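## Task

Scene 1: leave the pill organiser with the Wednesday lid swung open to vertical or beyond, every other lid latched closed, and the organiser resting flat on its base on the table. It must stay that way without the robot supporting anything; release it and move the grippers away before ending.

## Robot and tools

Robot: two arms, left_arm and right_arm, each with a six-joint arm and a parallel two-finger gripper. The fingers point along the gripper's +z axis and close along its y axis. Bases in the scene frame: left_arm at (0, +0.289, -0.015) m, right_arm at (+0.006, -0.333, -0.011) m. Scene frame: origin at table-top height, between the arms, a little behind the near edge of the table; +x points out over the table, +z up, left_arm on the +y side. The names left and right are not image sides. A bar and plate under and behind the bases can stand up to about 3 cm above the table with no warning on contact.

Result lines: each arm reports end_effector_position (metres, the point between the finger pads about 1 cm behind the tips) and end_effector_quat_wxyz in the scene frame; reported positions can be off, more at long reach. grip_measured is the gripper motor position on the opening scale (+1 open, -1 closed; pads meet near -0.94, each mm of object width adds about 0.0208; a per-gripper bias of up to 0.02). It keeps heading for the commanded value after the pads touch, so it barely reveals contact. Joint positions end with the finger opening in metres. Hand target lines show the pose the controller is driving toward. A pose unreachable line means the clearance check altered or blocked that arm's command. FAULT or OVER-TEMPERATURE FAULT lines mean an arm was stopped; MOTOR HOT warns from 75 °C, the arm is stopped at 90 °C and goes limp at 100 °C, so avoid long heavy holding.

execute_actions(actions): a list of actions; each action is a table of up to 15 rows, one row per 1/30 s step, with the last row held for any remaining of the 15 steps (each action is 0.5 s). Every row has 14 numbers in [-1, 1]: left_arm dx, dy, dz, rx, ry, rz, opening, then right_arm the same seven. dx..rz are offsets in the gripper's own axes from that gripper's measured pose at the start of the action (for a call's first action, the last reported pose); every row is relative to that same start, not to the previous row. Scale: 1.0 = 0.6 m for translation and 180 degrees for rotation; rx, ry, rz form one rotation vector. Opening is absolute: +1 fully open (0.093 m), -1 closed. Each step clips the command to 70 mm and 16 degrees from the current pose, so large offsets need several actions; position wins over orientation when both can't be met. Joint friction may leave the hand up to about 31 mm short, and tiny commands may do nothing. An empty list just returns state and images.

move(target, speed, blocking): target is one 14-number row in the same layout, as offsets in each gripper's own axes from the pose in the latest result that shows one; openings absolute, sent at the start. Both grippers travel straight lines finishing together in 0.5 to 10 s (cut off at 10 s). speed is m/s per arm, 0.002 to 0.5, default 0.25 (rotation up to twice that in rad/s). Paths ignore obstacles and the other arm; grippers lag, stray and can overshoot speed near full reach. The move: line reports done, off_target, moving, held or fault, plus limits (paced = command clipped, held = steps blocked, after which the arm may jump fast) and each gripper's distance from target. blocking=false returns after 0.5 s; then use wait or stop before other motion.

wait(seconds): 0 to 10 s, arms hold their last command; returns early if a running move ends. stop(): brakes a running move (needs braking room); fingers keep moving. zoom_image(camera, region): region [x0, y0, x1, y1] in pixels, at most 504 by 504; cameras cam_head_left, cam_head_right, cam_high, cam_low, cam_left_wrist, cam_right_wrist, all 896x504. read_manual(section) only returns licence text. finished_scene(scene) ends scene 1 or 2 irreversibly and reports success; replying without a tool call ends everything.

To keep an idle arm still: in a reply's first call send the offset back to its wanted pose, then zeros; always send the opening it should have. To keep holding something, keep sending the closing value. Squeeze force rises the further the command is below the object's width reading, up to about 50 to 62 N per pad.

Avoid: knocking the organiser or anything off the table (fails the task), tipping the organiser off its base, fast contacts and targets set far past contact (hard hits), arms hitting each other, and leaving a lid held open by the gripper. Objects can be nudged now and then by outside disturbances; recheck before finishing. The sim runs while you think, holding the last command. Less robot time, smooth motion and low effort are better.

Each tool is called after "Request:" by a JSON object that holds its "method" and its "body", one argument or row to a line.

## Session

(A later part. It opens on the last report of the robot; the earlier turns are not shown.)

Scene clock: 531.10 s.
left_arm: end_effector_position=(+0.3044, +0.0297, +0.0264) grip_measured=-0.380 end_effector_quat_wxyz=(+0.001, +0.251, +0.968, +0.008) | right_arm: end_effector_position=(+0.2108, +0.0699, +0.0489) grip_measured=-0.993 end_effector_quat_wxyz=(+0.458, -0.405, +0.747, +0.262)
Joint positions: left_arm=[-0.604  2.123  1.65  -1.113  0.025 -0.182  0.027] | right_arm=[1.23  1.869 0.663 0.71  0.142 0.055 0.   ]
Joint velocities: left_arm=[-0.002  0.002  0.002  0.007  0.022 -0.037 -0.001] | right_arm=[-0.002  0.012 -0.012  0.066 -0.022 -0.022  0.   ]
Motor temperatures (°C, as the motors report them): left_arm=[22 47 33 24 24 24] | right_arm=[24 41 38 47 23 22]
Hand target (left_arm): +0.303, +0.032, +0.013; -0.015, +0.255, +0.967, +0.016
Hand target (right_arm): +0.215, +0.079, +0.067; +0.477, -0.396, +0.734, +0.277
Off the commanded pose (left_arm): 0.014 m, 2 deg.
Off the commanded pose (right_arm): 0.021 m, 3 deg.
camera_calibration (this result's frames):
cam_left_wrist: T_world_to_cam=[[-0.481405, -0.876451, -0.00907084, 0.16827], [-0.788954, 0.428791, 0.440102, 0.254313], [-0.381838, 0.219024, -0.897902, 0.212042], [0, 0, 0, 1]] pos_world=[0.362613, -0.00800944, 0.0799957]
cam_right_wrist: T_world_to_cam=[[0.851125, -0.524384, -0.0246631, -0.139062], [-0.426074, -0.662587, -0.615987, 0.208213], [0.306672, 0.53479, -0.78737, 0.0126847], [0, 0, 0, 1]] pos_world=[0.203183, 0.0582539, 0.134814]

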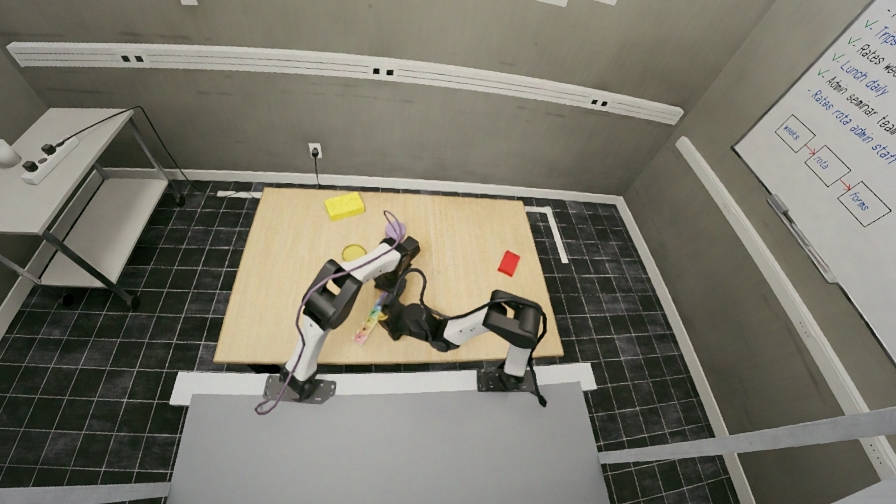

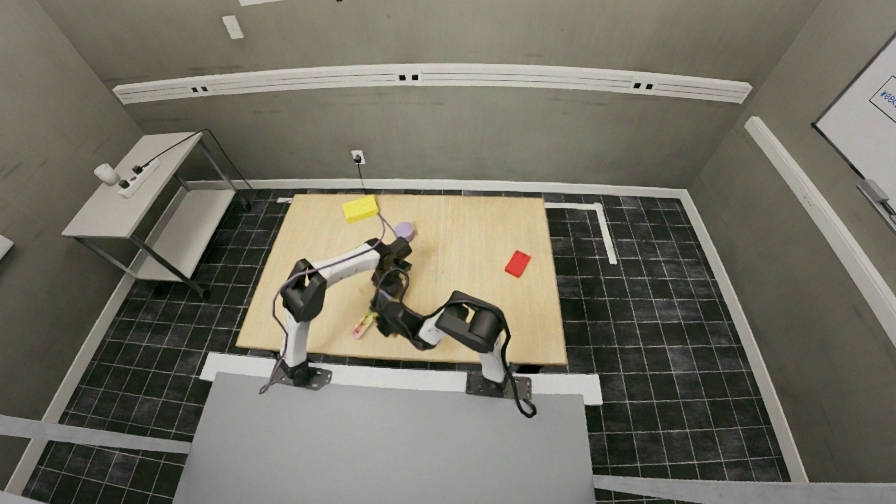

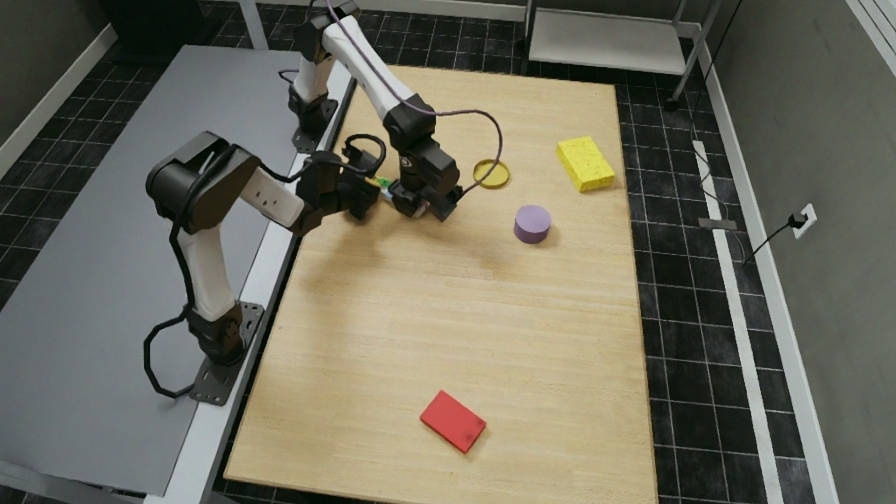

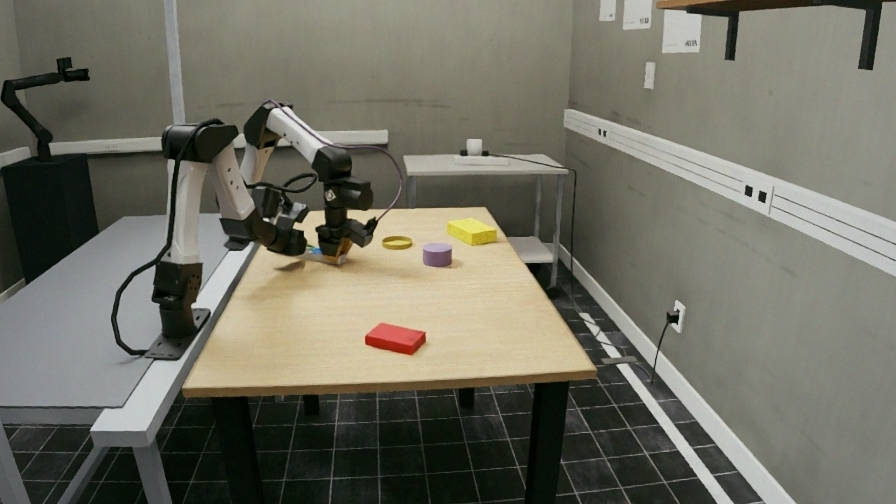

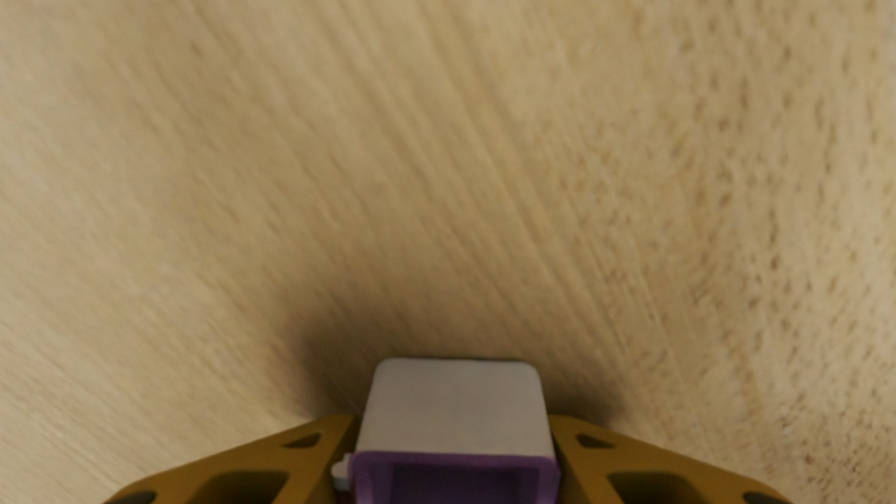

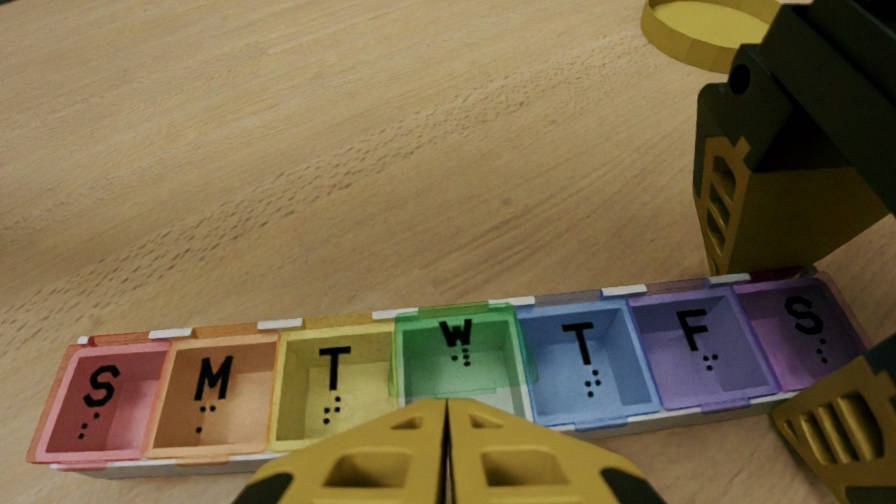

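Request:
{"method": "execute_actions", "body": {
  "actions": []
}}

Request:
{"method": "zoom_image", "body": {
  "camera": "cam_right_wrist",
  "region": [360, 290, 580, 450]
}}

Scene clock: 532.60 s.
left_arm: end_effector_position=(+0.3044, +0.0297, +0.0264) grip_measured=-0.380 end_effector_quat_wxyz=(+0.001, +0.251, +0.968, +0.008) | right_arm: end_effector_position=(+0.2109, +0.0699, +0.0491) grip_measured=-0.993 end_effector_quat_wxyz=(+0.458, -0.405, +0.746, +0.262)
Joint positions: left_arm=[-0.604  2.123  1.65  -1.113  0.025 -0.181  0.027] | right_arm=[1.23  1.869 0.663 0.711 0.142 0.055 0.   ]
Joint velocities: left_arm=[-0.012 -0.007 -0.012  0.007  0.022 -0.007 -0.001] | right_arm=[ 0.007  0.007  0.017  0.022 -0.051  0.066  0.   ]
Motor temperatures (°C, as the motors report them): left_arm=[22 47 33 24 24 24] | right_arm=[24 41 38 47 23 22]
Hand target (left_arm): +0.303, +0.032, +0.013; -0.015, +0.255, +0.967, +0.016
Hand target (right_arm): +0.215, +0.079, +0.067; +0.477, -0.396, +0.734, +0.277
Off the commanded pose (left_arm): 0.014 m, 2 deg.
Off the commanded pose (right_arm): 0.021 m, 3 deg.
camera_calibration (this result's frames):
cam_left_wrist: T_world_to_cam=[[-0.482074, -0.876084, -0.00906872, 0.168462], [-0.788621, 0.429391, 0.440113, 0.254194], [-0.381682, 0.219319, -0.897896, 0.211986], [0, 0, 0, 1]] pos_world=[0.362585, -0.00805407, 0.0799948]
cam_right_wrist: T_world_to_cam=[[0.851119, -0.524388, -0.0247691, -0.139045], [-0.425902, -0.662146, -0.61658, 0.208341], [0.306926, 0.535332, -0.786903, 0.0126496], [0, 0, 0, 1]] pos_world=[0.203194, 0.0582664, 0.134969]

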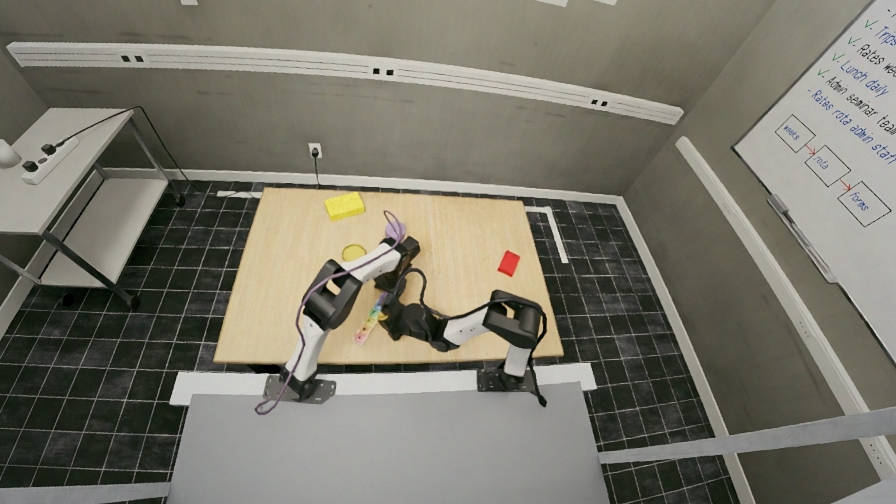

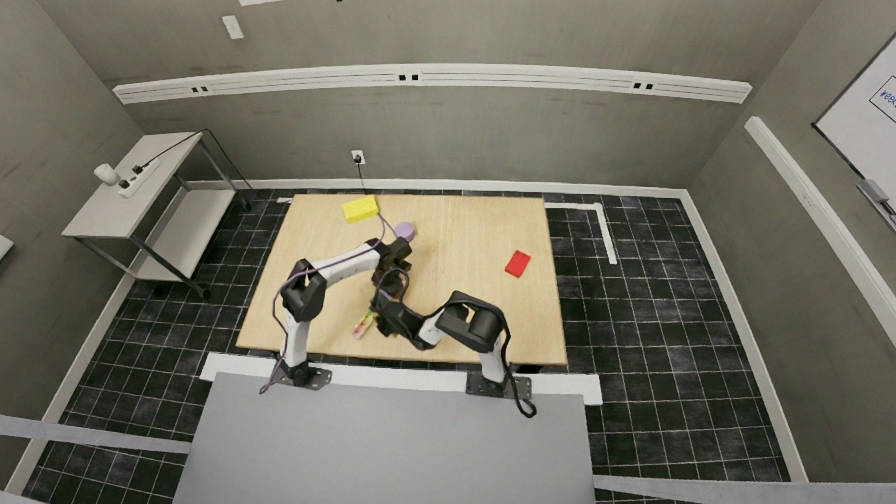

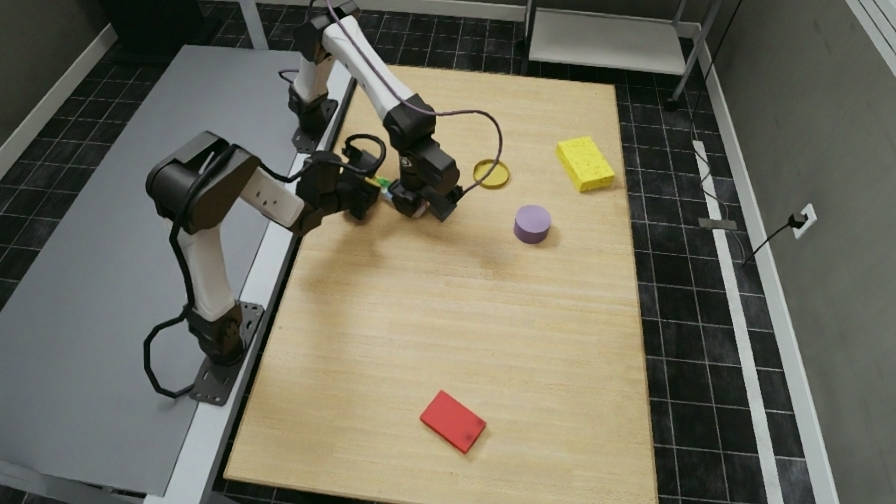

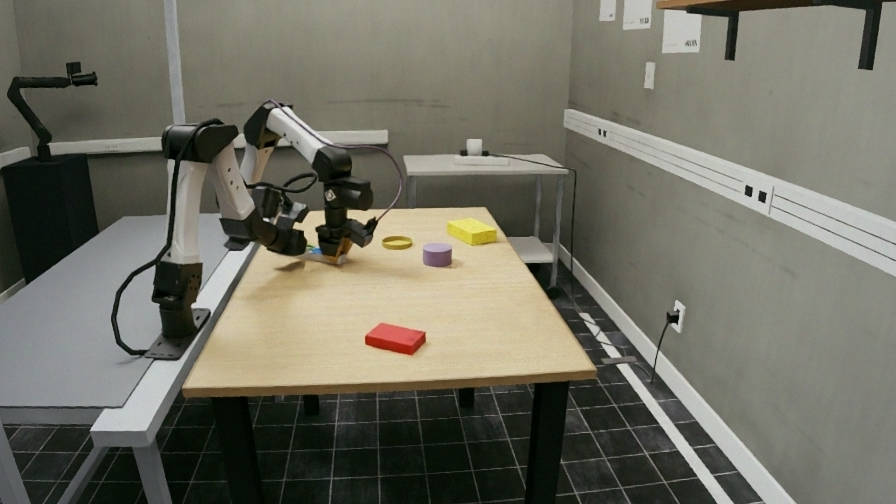

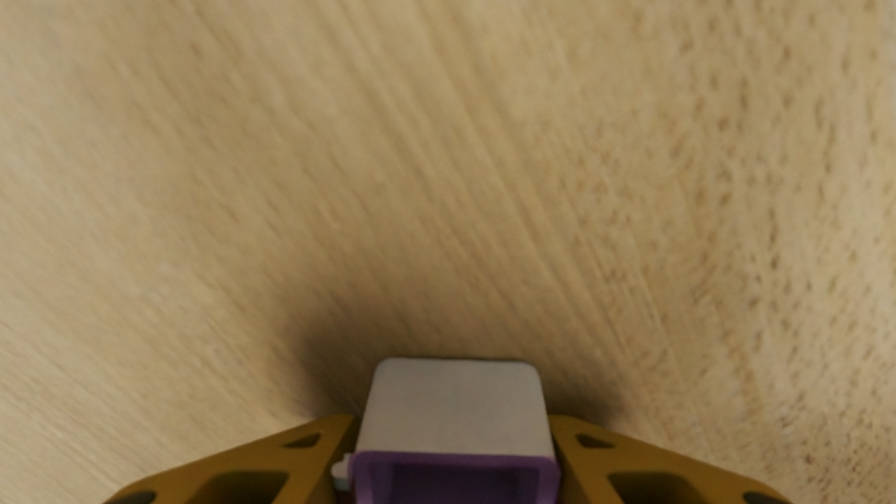

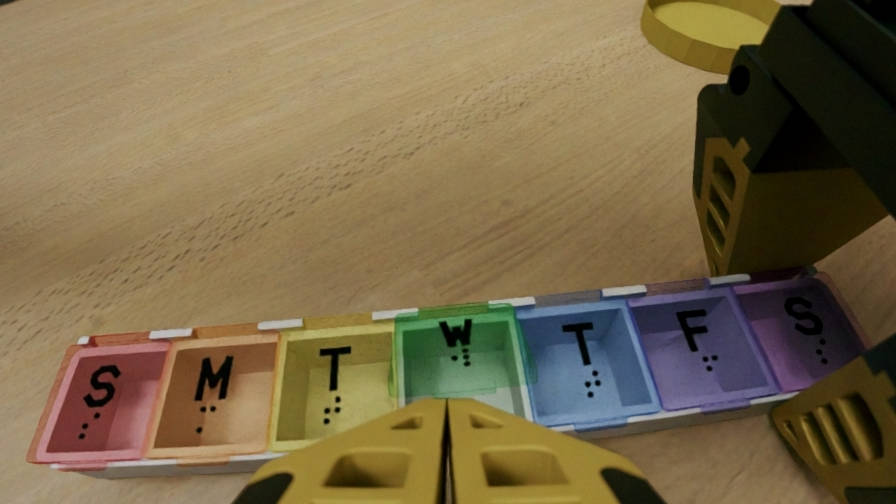

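Region (360, 290, 580, 450) of cam_right_wrist's 896x504 image, scaled by 2.291, with more detail than that image has; it fills the top 367 rows of this view, and the rest is white.

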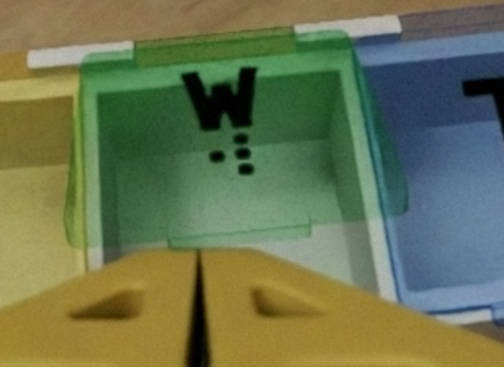

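Request:
{"method": "execute_actions", "body": {
  "actions": [
    [[0.004,0.0009,0.0222,-0.0024,0.0109,0,-0.42, -0.0173,0.0021,0.0052,-0.0008,-0.0091,0.0012,-1],[0.004,0.0009,0.0222,-0.0024,0.0109,0,-0.42, -0.0147,0.0022,0.0070,-0.0007,-0.0079,0.0010,-1],[0.004,0.0009,0.0222,-0.0024,0.0109,0,-0.42, -0.0128,0.0022,0.0086,-0.0006,-0.0069,0.0009,-1],[0.004,0.0009,0.0222,-0.0024,0.0109,0,-0.42, -0.0131,0.0024,0.0099,-0.0006,-0.0069,0.0009,-1],[0.004,0.0009,0.0222,-0.0024,0.0109,0,-0.42, -0.0148,0.0027,0.0111,-0.0006,-0.0075,0.0010,-1],[0.004,0.0009,0.0222,-0.0024,0.0109,0,-0.42, -0.0165,0.0030,0.0123,-0.0007,-0.0082,0.0010,-1],[0.004,0.0009,0.0222,-0.0024,0.0109,0,-0.42, -0.0190,0.0034,0.0137,-0.0008,-0.0091,0.0012,-1],[0.004,0.0009,0.0222,-0.0024,0.0109,0,-0.42, -0.0215,0.0038,0.0151,-0.0008,-0.0101,0.0013,-1],[0.004,0.0009,0.0222,-0.0024,0.0109,0,-0.42, -0.0240,0.0042,0.0165,-0.0009,-0.0110,0.0014,-1],[0.004,0.0009,0.0222,-0.0024,0.0109,0,-0.42, -0.0257,0.0045,0.0178,-0.0010,-0.0116,0.0015,-1],[0.004,0.0009,0.0222,-0.0024,0.0109,0,-0.42, -0.0274,0.0048,0.0190,-0.0010,-0.0123,0.0016,-1],[0.004,0.0009,0.0222,-0.0024,0.0109,0,-0.42, -0.0283,0.0050,0.0200,-0.0011,-0.0126,0.0016,-1],[0.004,0.0009,0.0222,-0.0024,0.0109,0,-0.42, -0.0292,0.0052,0.0209,-0.0011,-0.0129,0.0016,-1],[0.004,0.0009,0.0222,-0.0024,0.0109,0,-0.42, -0.0297,0.0053,0.0214,-0.0011,-0.0130,0.0017,-1],[0.004,0.0009,0.0222,-0.0024,0.0109,0,-0.42, -0.0297,0.0053,0.0216,-0.0011,-0.0130,0.0017,-1]]
  ]
}}

Scene clock: 588.77 s.
left_arm: end_effector_position=(+0.3044, +0.0297, +0.0264) grip_measured=-0.380 end_effector_quat_wxyz=(+0.001, +0.251, +0.968, +0.008) | right_arm: end_effector_position=(+0.2155, +0.0800, +0.0557) grip_measured=-0.993 end_effector_quat_wxyz=(+0.466, -0.401, +0.742, +0.268)
Joint positions: left_arm=[-0.604  2.123  1.65  -1.113  0.025 -0.181  0.027] | right_arm=[1.23  1.887 0.703 0.711 0.142 0.055 0.   ]
Joint velocities: left_arm=[ 0.002 -0.012 -0.007 -0.007  0.007  0.007 -0.001] | right_arm=[ 0.007  0.032  0.076 -0.007  0.051  0.007  0.   ]
Motor temperatures (°C, as the motors report them): left_arm=[22 47 34 24 24 24] | right_arm=[24 43 39 47 23 22]
Hand target (left_arm): +0.303, +0.032, +0.013; -0.015, +0.251, +0.968, +0.016
Hand target (right_arm): +0.219, +0.088, +0.059; +0.472, -0.398, +0.738, +0.273
Off the commanded pose (left_arm): 0.014 m, 2 deg.
Off the commanded pose (right_arm): 0.009 m, 1 deg.
camera_calibration (this result's frames):
cam_left_wrist: T_world_to_cam=[[-0.482074, -0.876084, -0.00906872, 0.168462], [-0.788621, 0.429391, 0.440113, 0.254194], [-0.381682, 0.219319, -0.897896, 0.211986], [0, 0, 0, 1]] pos_world=[0.362585, -0.00805407, 0.0799948]
cam_right_wrist: T_world_to_cam=[[0.850967, -0.524485, -0.0277382, -0.137358], [-0.421022, -0.649621, -0.633034, 0.21993], [0.313998, 0.55037, -0.773627, 0.00760547], [0, 0, 0, 1]] pos_world=[0.207094, 0.0666429, 0.141297]

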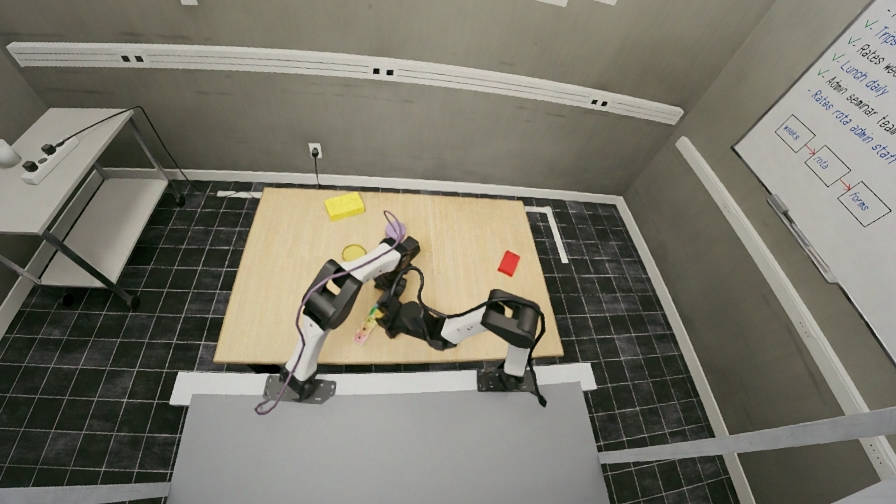

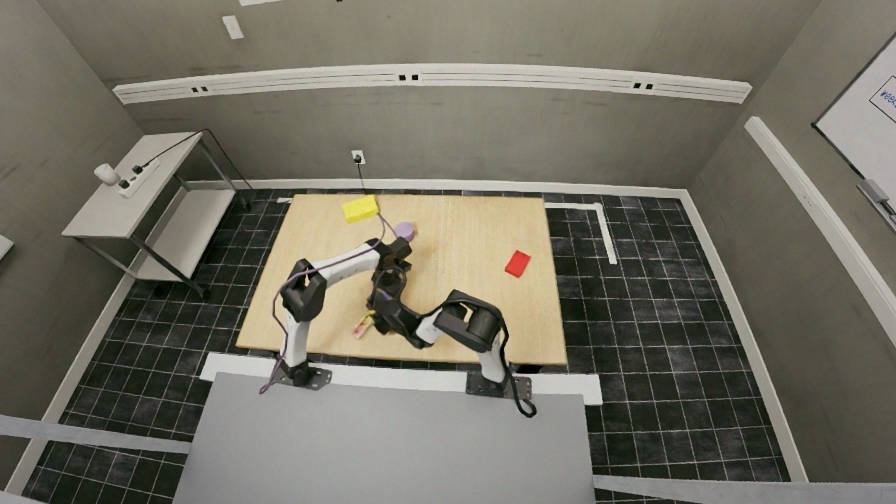

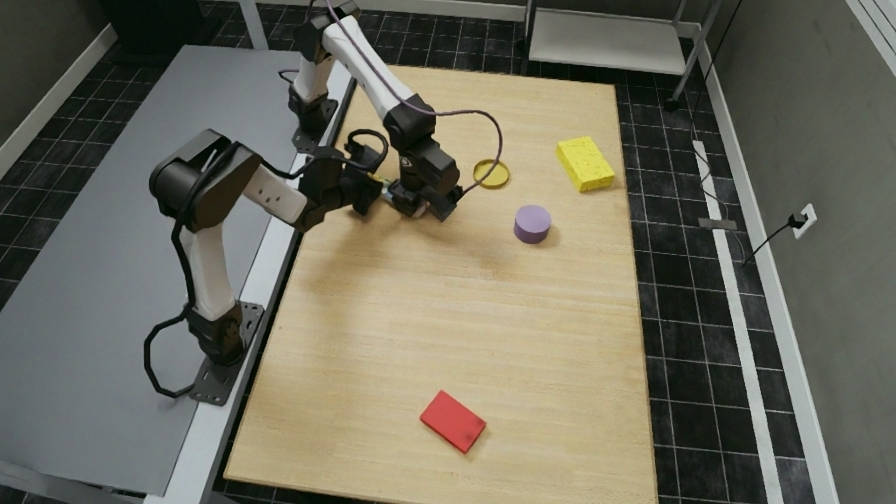

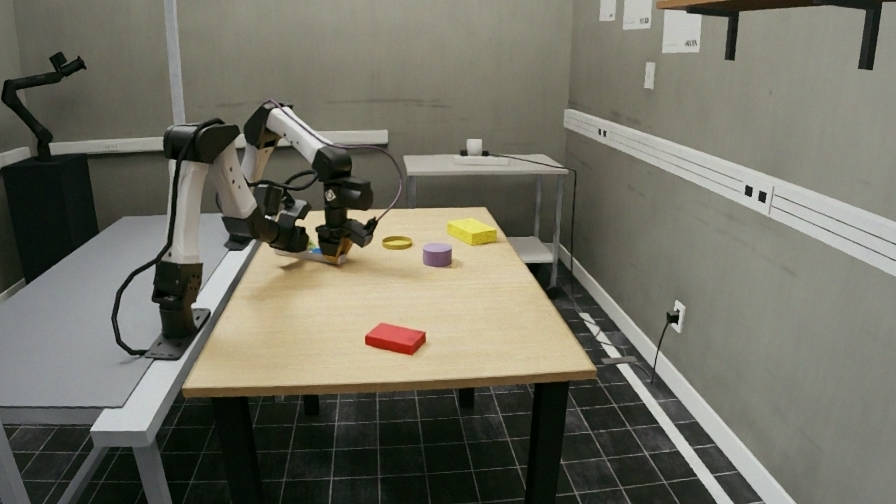

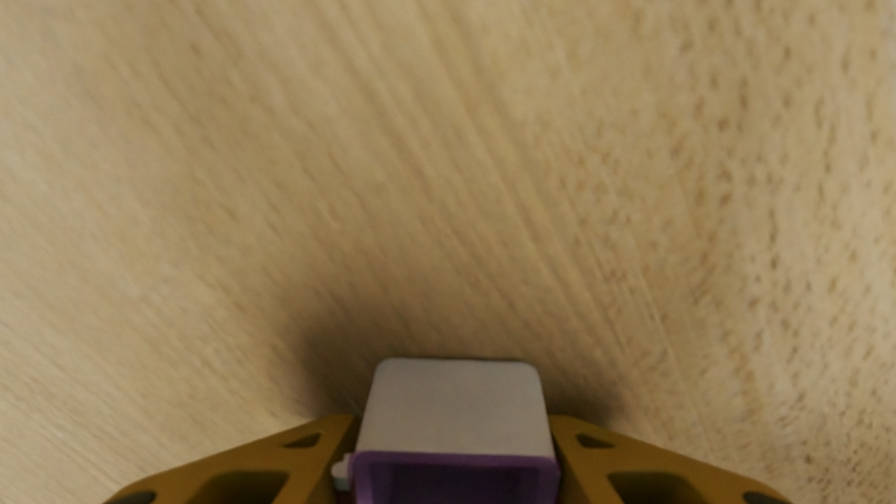

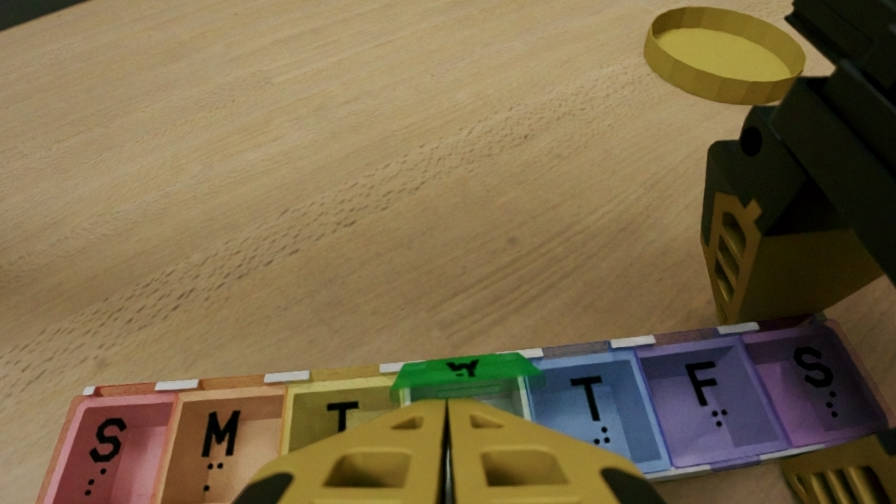

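The lid is now at roughly 55°. Let me check the settled state.

Request:
{"method": "execute_actions", "body": {
  "actions": []
}}

Request:
{"method": "zoom_image", "body": {
  "camera": "cam_right_wrist",
  "region": [360, 320, 580, 460]
}}

Scene clock: 590.03 s.
left_arm: end_effector_position=(+0.3044, +0.0297, +0.0264) grip_measured=-0.380 end_effector_quat_wxyz=(+0.001, +0.251, +0.968, +0.008) | right_arm: end_effector_position=(+0.2157, +0.0805, +0.0552) grip_measured=-0.993 end_effector_quat_wxyz=(+0.465, -0.401, +0.742, +0.267)
Joint positions: left_arm=[-0.604  2.123  1.65  -1.113  0.025 -0.181  0.027] | right_arm=[1.23  1.89  0.705 0.711 0.142 0.055 0.   ]
Joint velocities: left_arm=[-0.007 -0.007  0.012 -0.022  0.022  0.022 -0.001] | right_arm=[ 0.002 -0.002  0.002  0.037  0.022 -0.051  0.   ]
Motor temperatures (°C, as the motors report them): left_arm=[22 47 34 24 24 24] | right_arm=[24 43 39 47 23 22]
Hand target (left_arm): +0.303, +0.032, +0.013; -0.015, +0.251, +0.968, +0.016
Hand target (right_arm): +0.219, +0.088, +0.059; +0.472, -0.398, +0.738, +0.273
Off the commanded pose (left_arm): 0.014 m, 2 deg.
Off the commanded pose (right_arm): 0.009 m, 1 deg.
camera_calibration (this result's frames):
cam_left_wrist: T_world_to_cam=[[-0.482074, -0.876084, -0.00906872, 0.168462], [-0.788621, 0.429391, 0.440113, 0.254194], [-0.381682, 0.219319, -0.897896, 0.211986], [0, 0, 0, 1]] pos_world=[0.362585, -0.00805407, 0.0799948]
cam_right_wrist: T_world_to_cam=[[0.850972, -0.524483, -0.0276321, -0.137286], [-0.421199, -0.650074, -0.632452, 0.220064], [0.313747, 0.549837, -0.774107, 0.00699396], [0, 0, 0, 1]] pos_world=[0.207324, 0.0672083, 0.140801]

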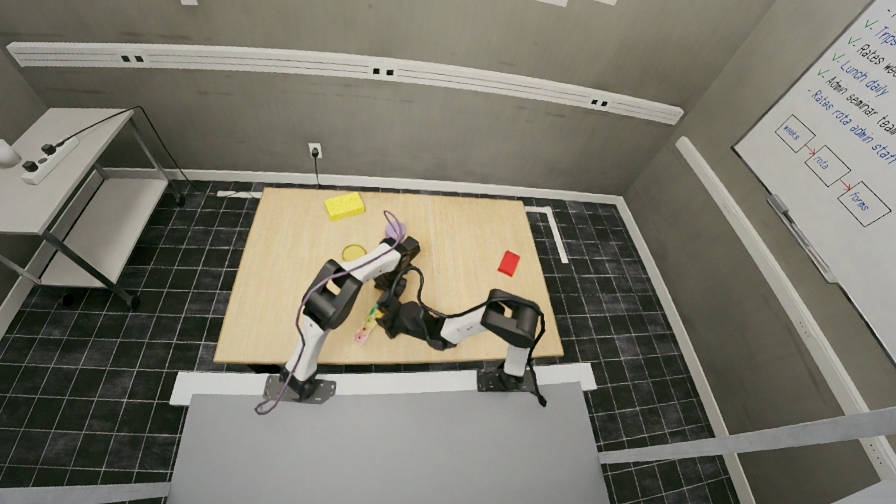

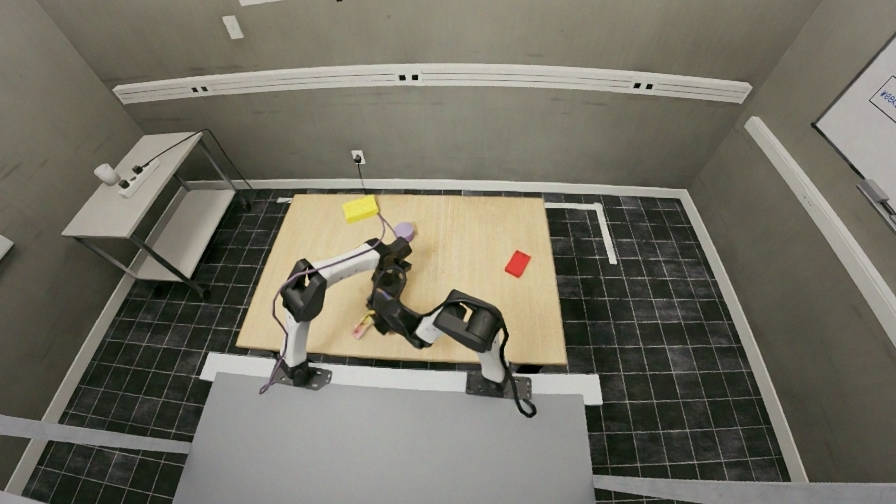

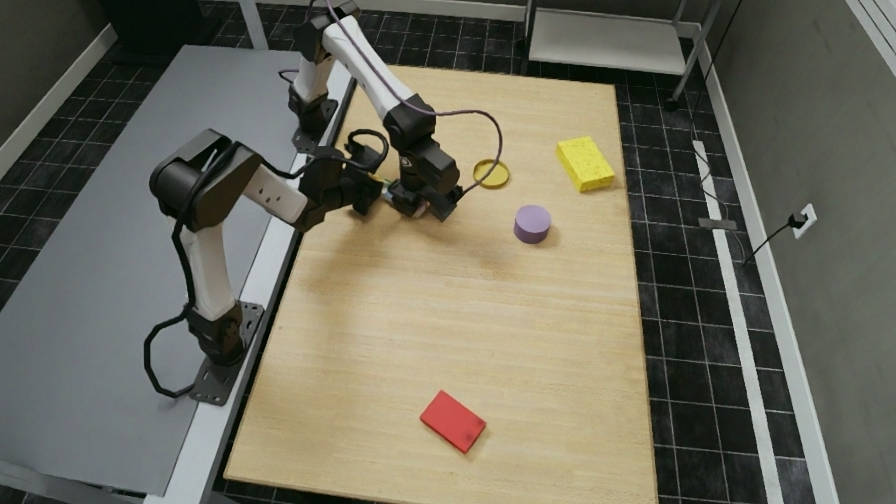

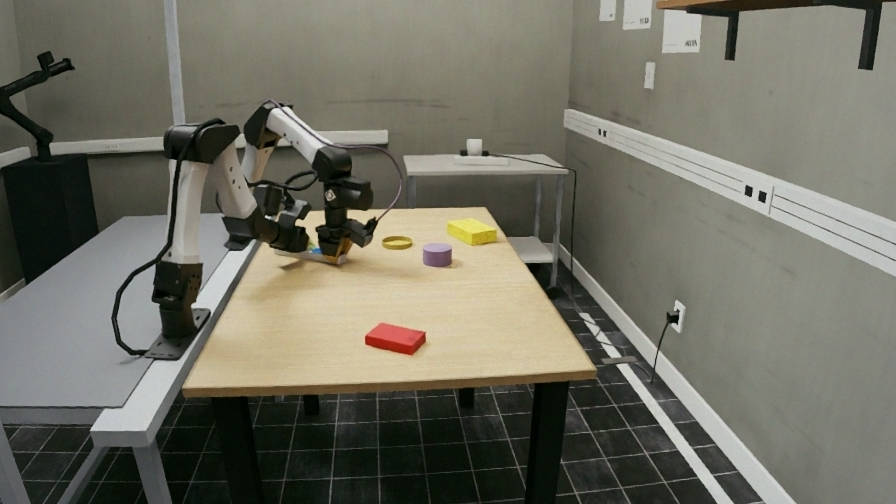

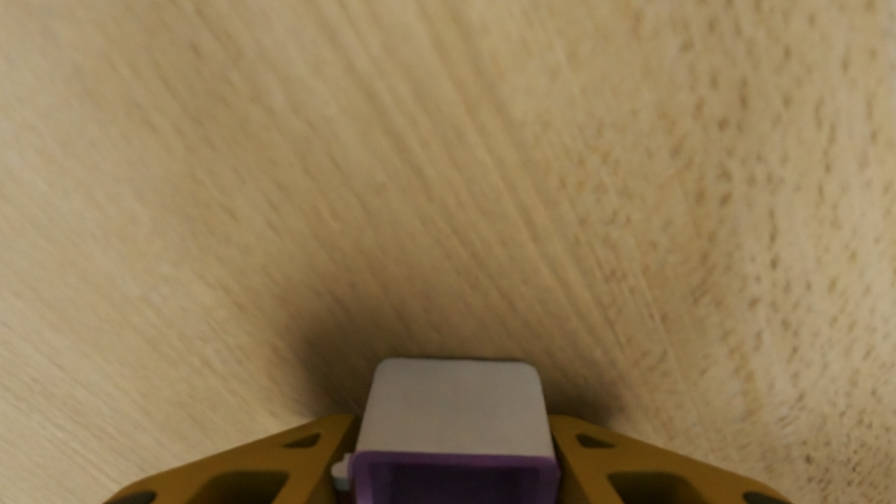

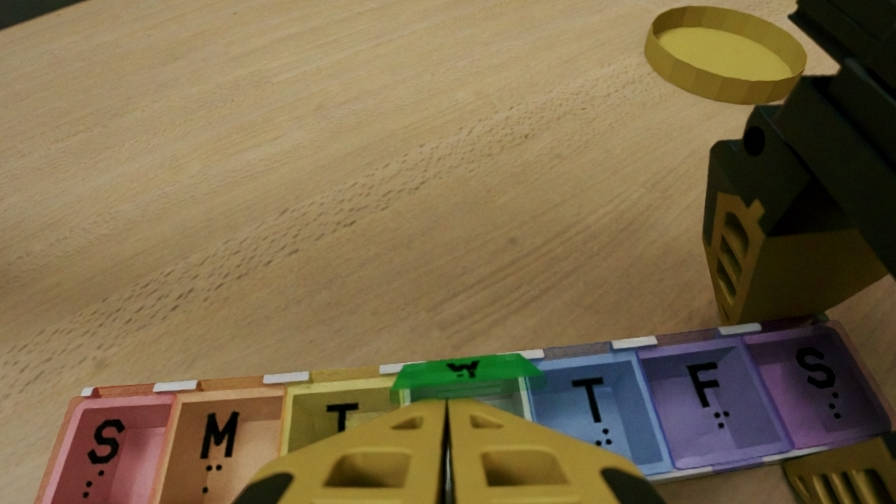

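Region (360, 320, 580, 460) of cam_right_wrist's 896x504 image, scaled by 2.291, with more detail than that image has; it fills the top 321 rows of this view, and the rest is white.

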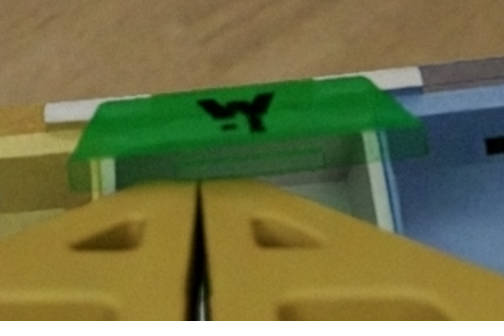

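Request:
{"method": "execute_actions", "body": {
  "actions": [
    [[0.004,0.0009,0.0222,-0.0024,0.0109,0,-0.42, -0.0108,0.0020,0.0082,-0.0005,-0.0063,0.0008,-1],[0.004,0.0009,0.0222,-0.0024,0.0109,0,-0.42, -0.0112,0.0022,0.0094,-0.0005,-0.0064,0.0008,-1],[0.004,0.0009,0.0222,-0.0024,0.0109,0,-0.42, -0.0119,0.0025,0.0113,-0.0005,-0.0066,0.0008,-1],[0.004,0.0009,0.0222,-0.0024,0.0109,0,-0.42, -0.0129,0.0029,0.0141,-0.0006,-0.0069,0.0009,-1],[0.004,0.0009,0.0222,-0.0024,0.0109,0,-0.42, -0.0141,0.0034,0.0172,-0.0006,-0.0073,0.0009,-1],[0.004,0.0009,0.0222,-0.0024,0.0109,0,-0.42, -0.0153,0.0040,0.0207,-0.0006,-0.0076,0.0010,-1],[0.004,0.0009,0.0222,-0.0024,0.0109,0,-0.42, -0.0168,0.0046,0.0246,-0.0007,-0.0081,0.0011,-1],[0.004,0.0009,0.0222,-0.0024,0.0109,0,-0.42, -0.0182,0.0053,0.0285,-0.0007,-0.0085,0.0011,-1],[0.004,0.0009,0.0222,-0.0024,0.0109,0,-0.42, -0.0196,0.0059,0.0324,-0.0007,-0.0089,0.0012,-1],[0.004,0.0009,0.0222,-0.0024,0.0109,0,-0.42, -0.0210,0.0065,0.0364,-0.0008,-0.0093,0.0012,-1],[0.004,0.0009,0.0222,-0.0024,0.0109,0,-0.42, -0.0223,0.0071,0.0399,-0.0008,-0.0097,0.0013,-1],[0.004,0.0009,0.0222,-0.0024,0.0109,0,-0.42, -0.0234,0.0076,0.0430,-0.0009,-0.0100,0.0013,-1],[0.004,0.0009,0.0222,-0.0024,0.0109,0,-0.42, -0.0243,0.0080,0.0453,-0.0009,-0.0103,0.0014,-1],[0.004,0.0009,0.0222,-0.0024,0.0109,0,-0.42, -0.0248,0.0082,0.0467,-0.0009,-0.0104,0.0014,-1],[0.004,0.0009,0.0222,-0.0024,0.0109,0,-0.42, -0.0250,0.0083,0.0473,-0.0009,-0.0105,0.0014,-1]]
  ]
}}

Scene clock: 609.53 s.
left_arm: end_effector_position=(+0.3044, +0.0297, +0.0264) grip_measured=-0.380 end_effector_quat_wxyz=(+0.001, +0.251, +0.968, +0.008) | right_arm: end_effector_position=(+0.2245, +0.1009, +0.0520) grip_measured=-0.993 end_effector_quat_wxyz=(+0.468, -0.400, +0.740, +0.270)
Joint positions: left_arm=[-0.604  2.123  1.65  -1.113  0.025 -0.181  0.027] | right_arm=[1.23  1.968 0.792 0.711 0.142 0.055 0.   ]
Joint velocities: left_arm=[ 0.002 -0.022  0.007 -0.022 -0.037  0.037 -0.001] | right_arm=[-0.017  0.11   0.134  0.066 -0.022  0.022  0.   ]
Motor temperatures (°C, as the motors report them): left_arm=[22 47 34 24 24 24] | right_arm=[24 41 39 47 23 22]
Hand target (left_arm): +0.303, +0.032, +0.013; -0.015, +0.251, +0.968, +0.016
Hand target (right_arm): +0.228, +0.109, +0.056; +0.476, -0.396, +0.735, +0.276
Off the commanded pose (left_arm): 0.014 m, 2 deg.
Off the commanded pose (right_arm): 0.011 m, 1 deg.
camera_calibration (this result's frames):
cam_left_wrist: T_world_to_cam=[[-0.482074, -0.876084, -0.00906872, 0.168462], [-0.788621, 0.429391, 0.440113, 0.254194], [-0.381682, 0.219319, -0.897896, 0.211986], [0, 0, 0, 1]] pos_world=[0.362585, -0.00805407, 0.0799948]
cam_right_wrist: T_world_to_cam=[[0.850917, -0.524507, -0.0288523, -0.1341], [-0.419154, -0.644843, -0.63913, 0.234343], [0.316623, 0.55594, -0.768557, -0.0110314], [0, 0, 0, 1]] pos_world=[0.215827, 0.0869107, 0.137428]

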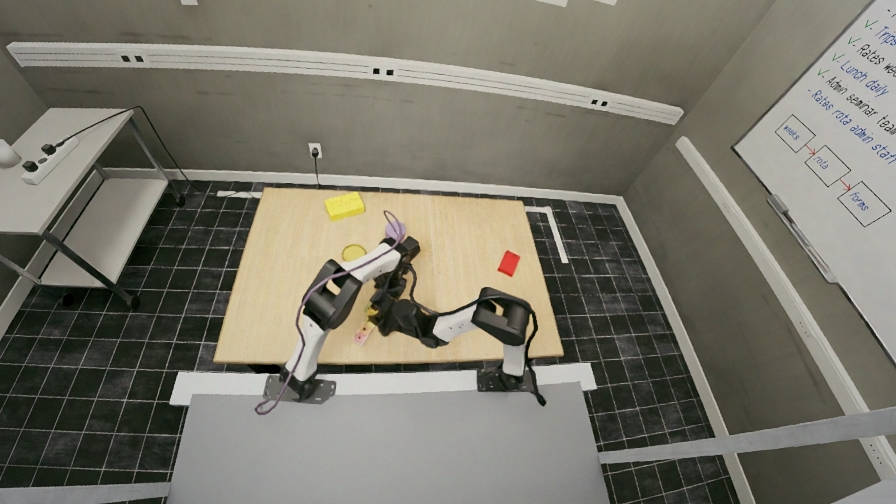

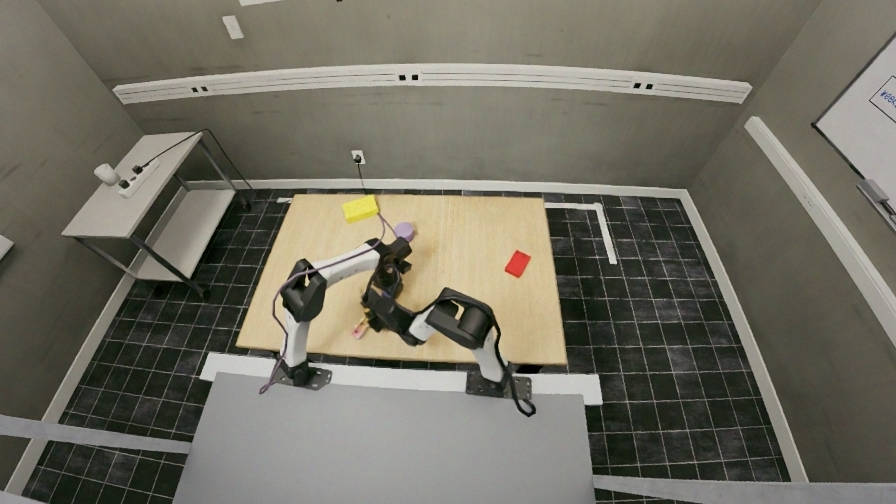

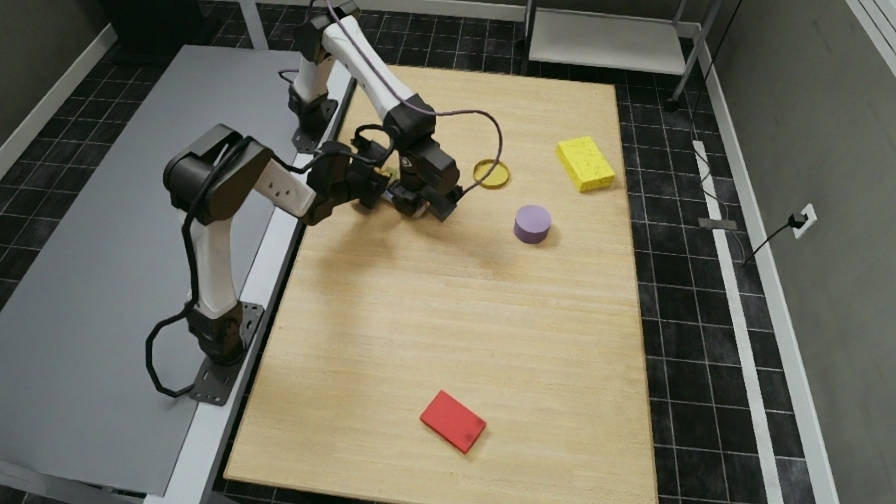

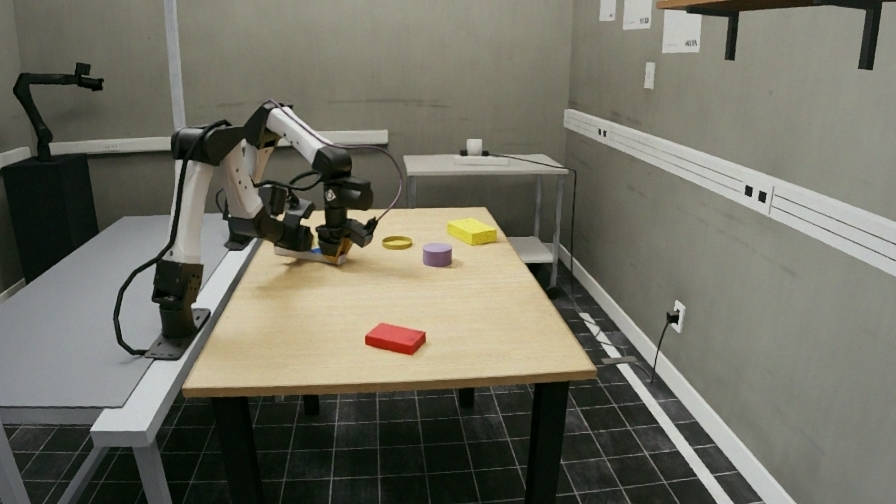

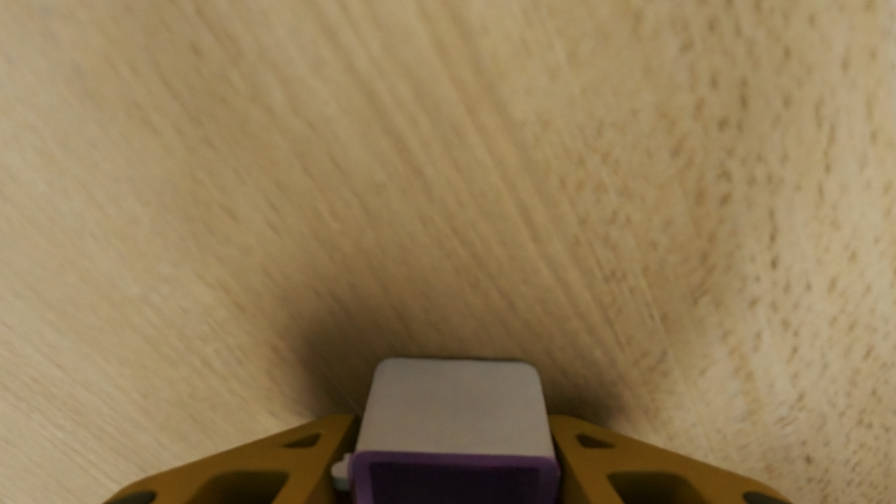

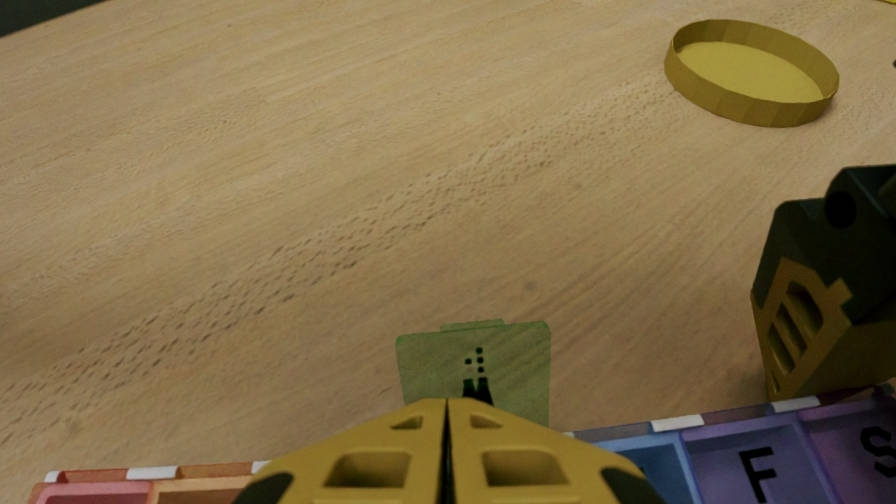

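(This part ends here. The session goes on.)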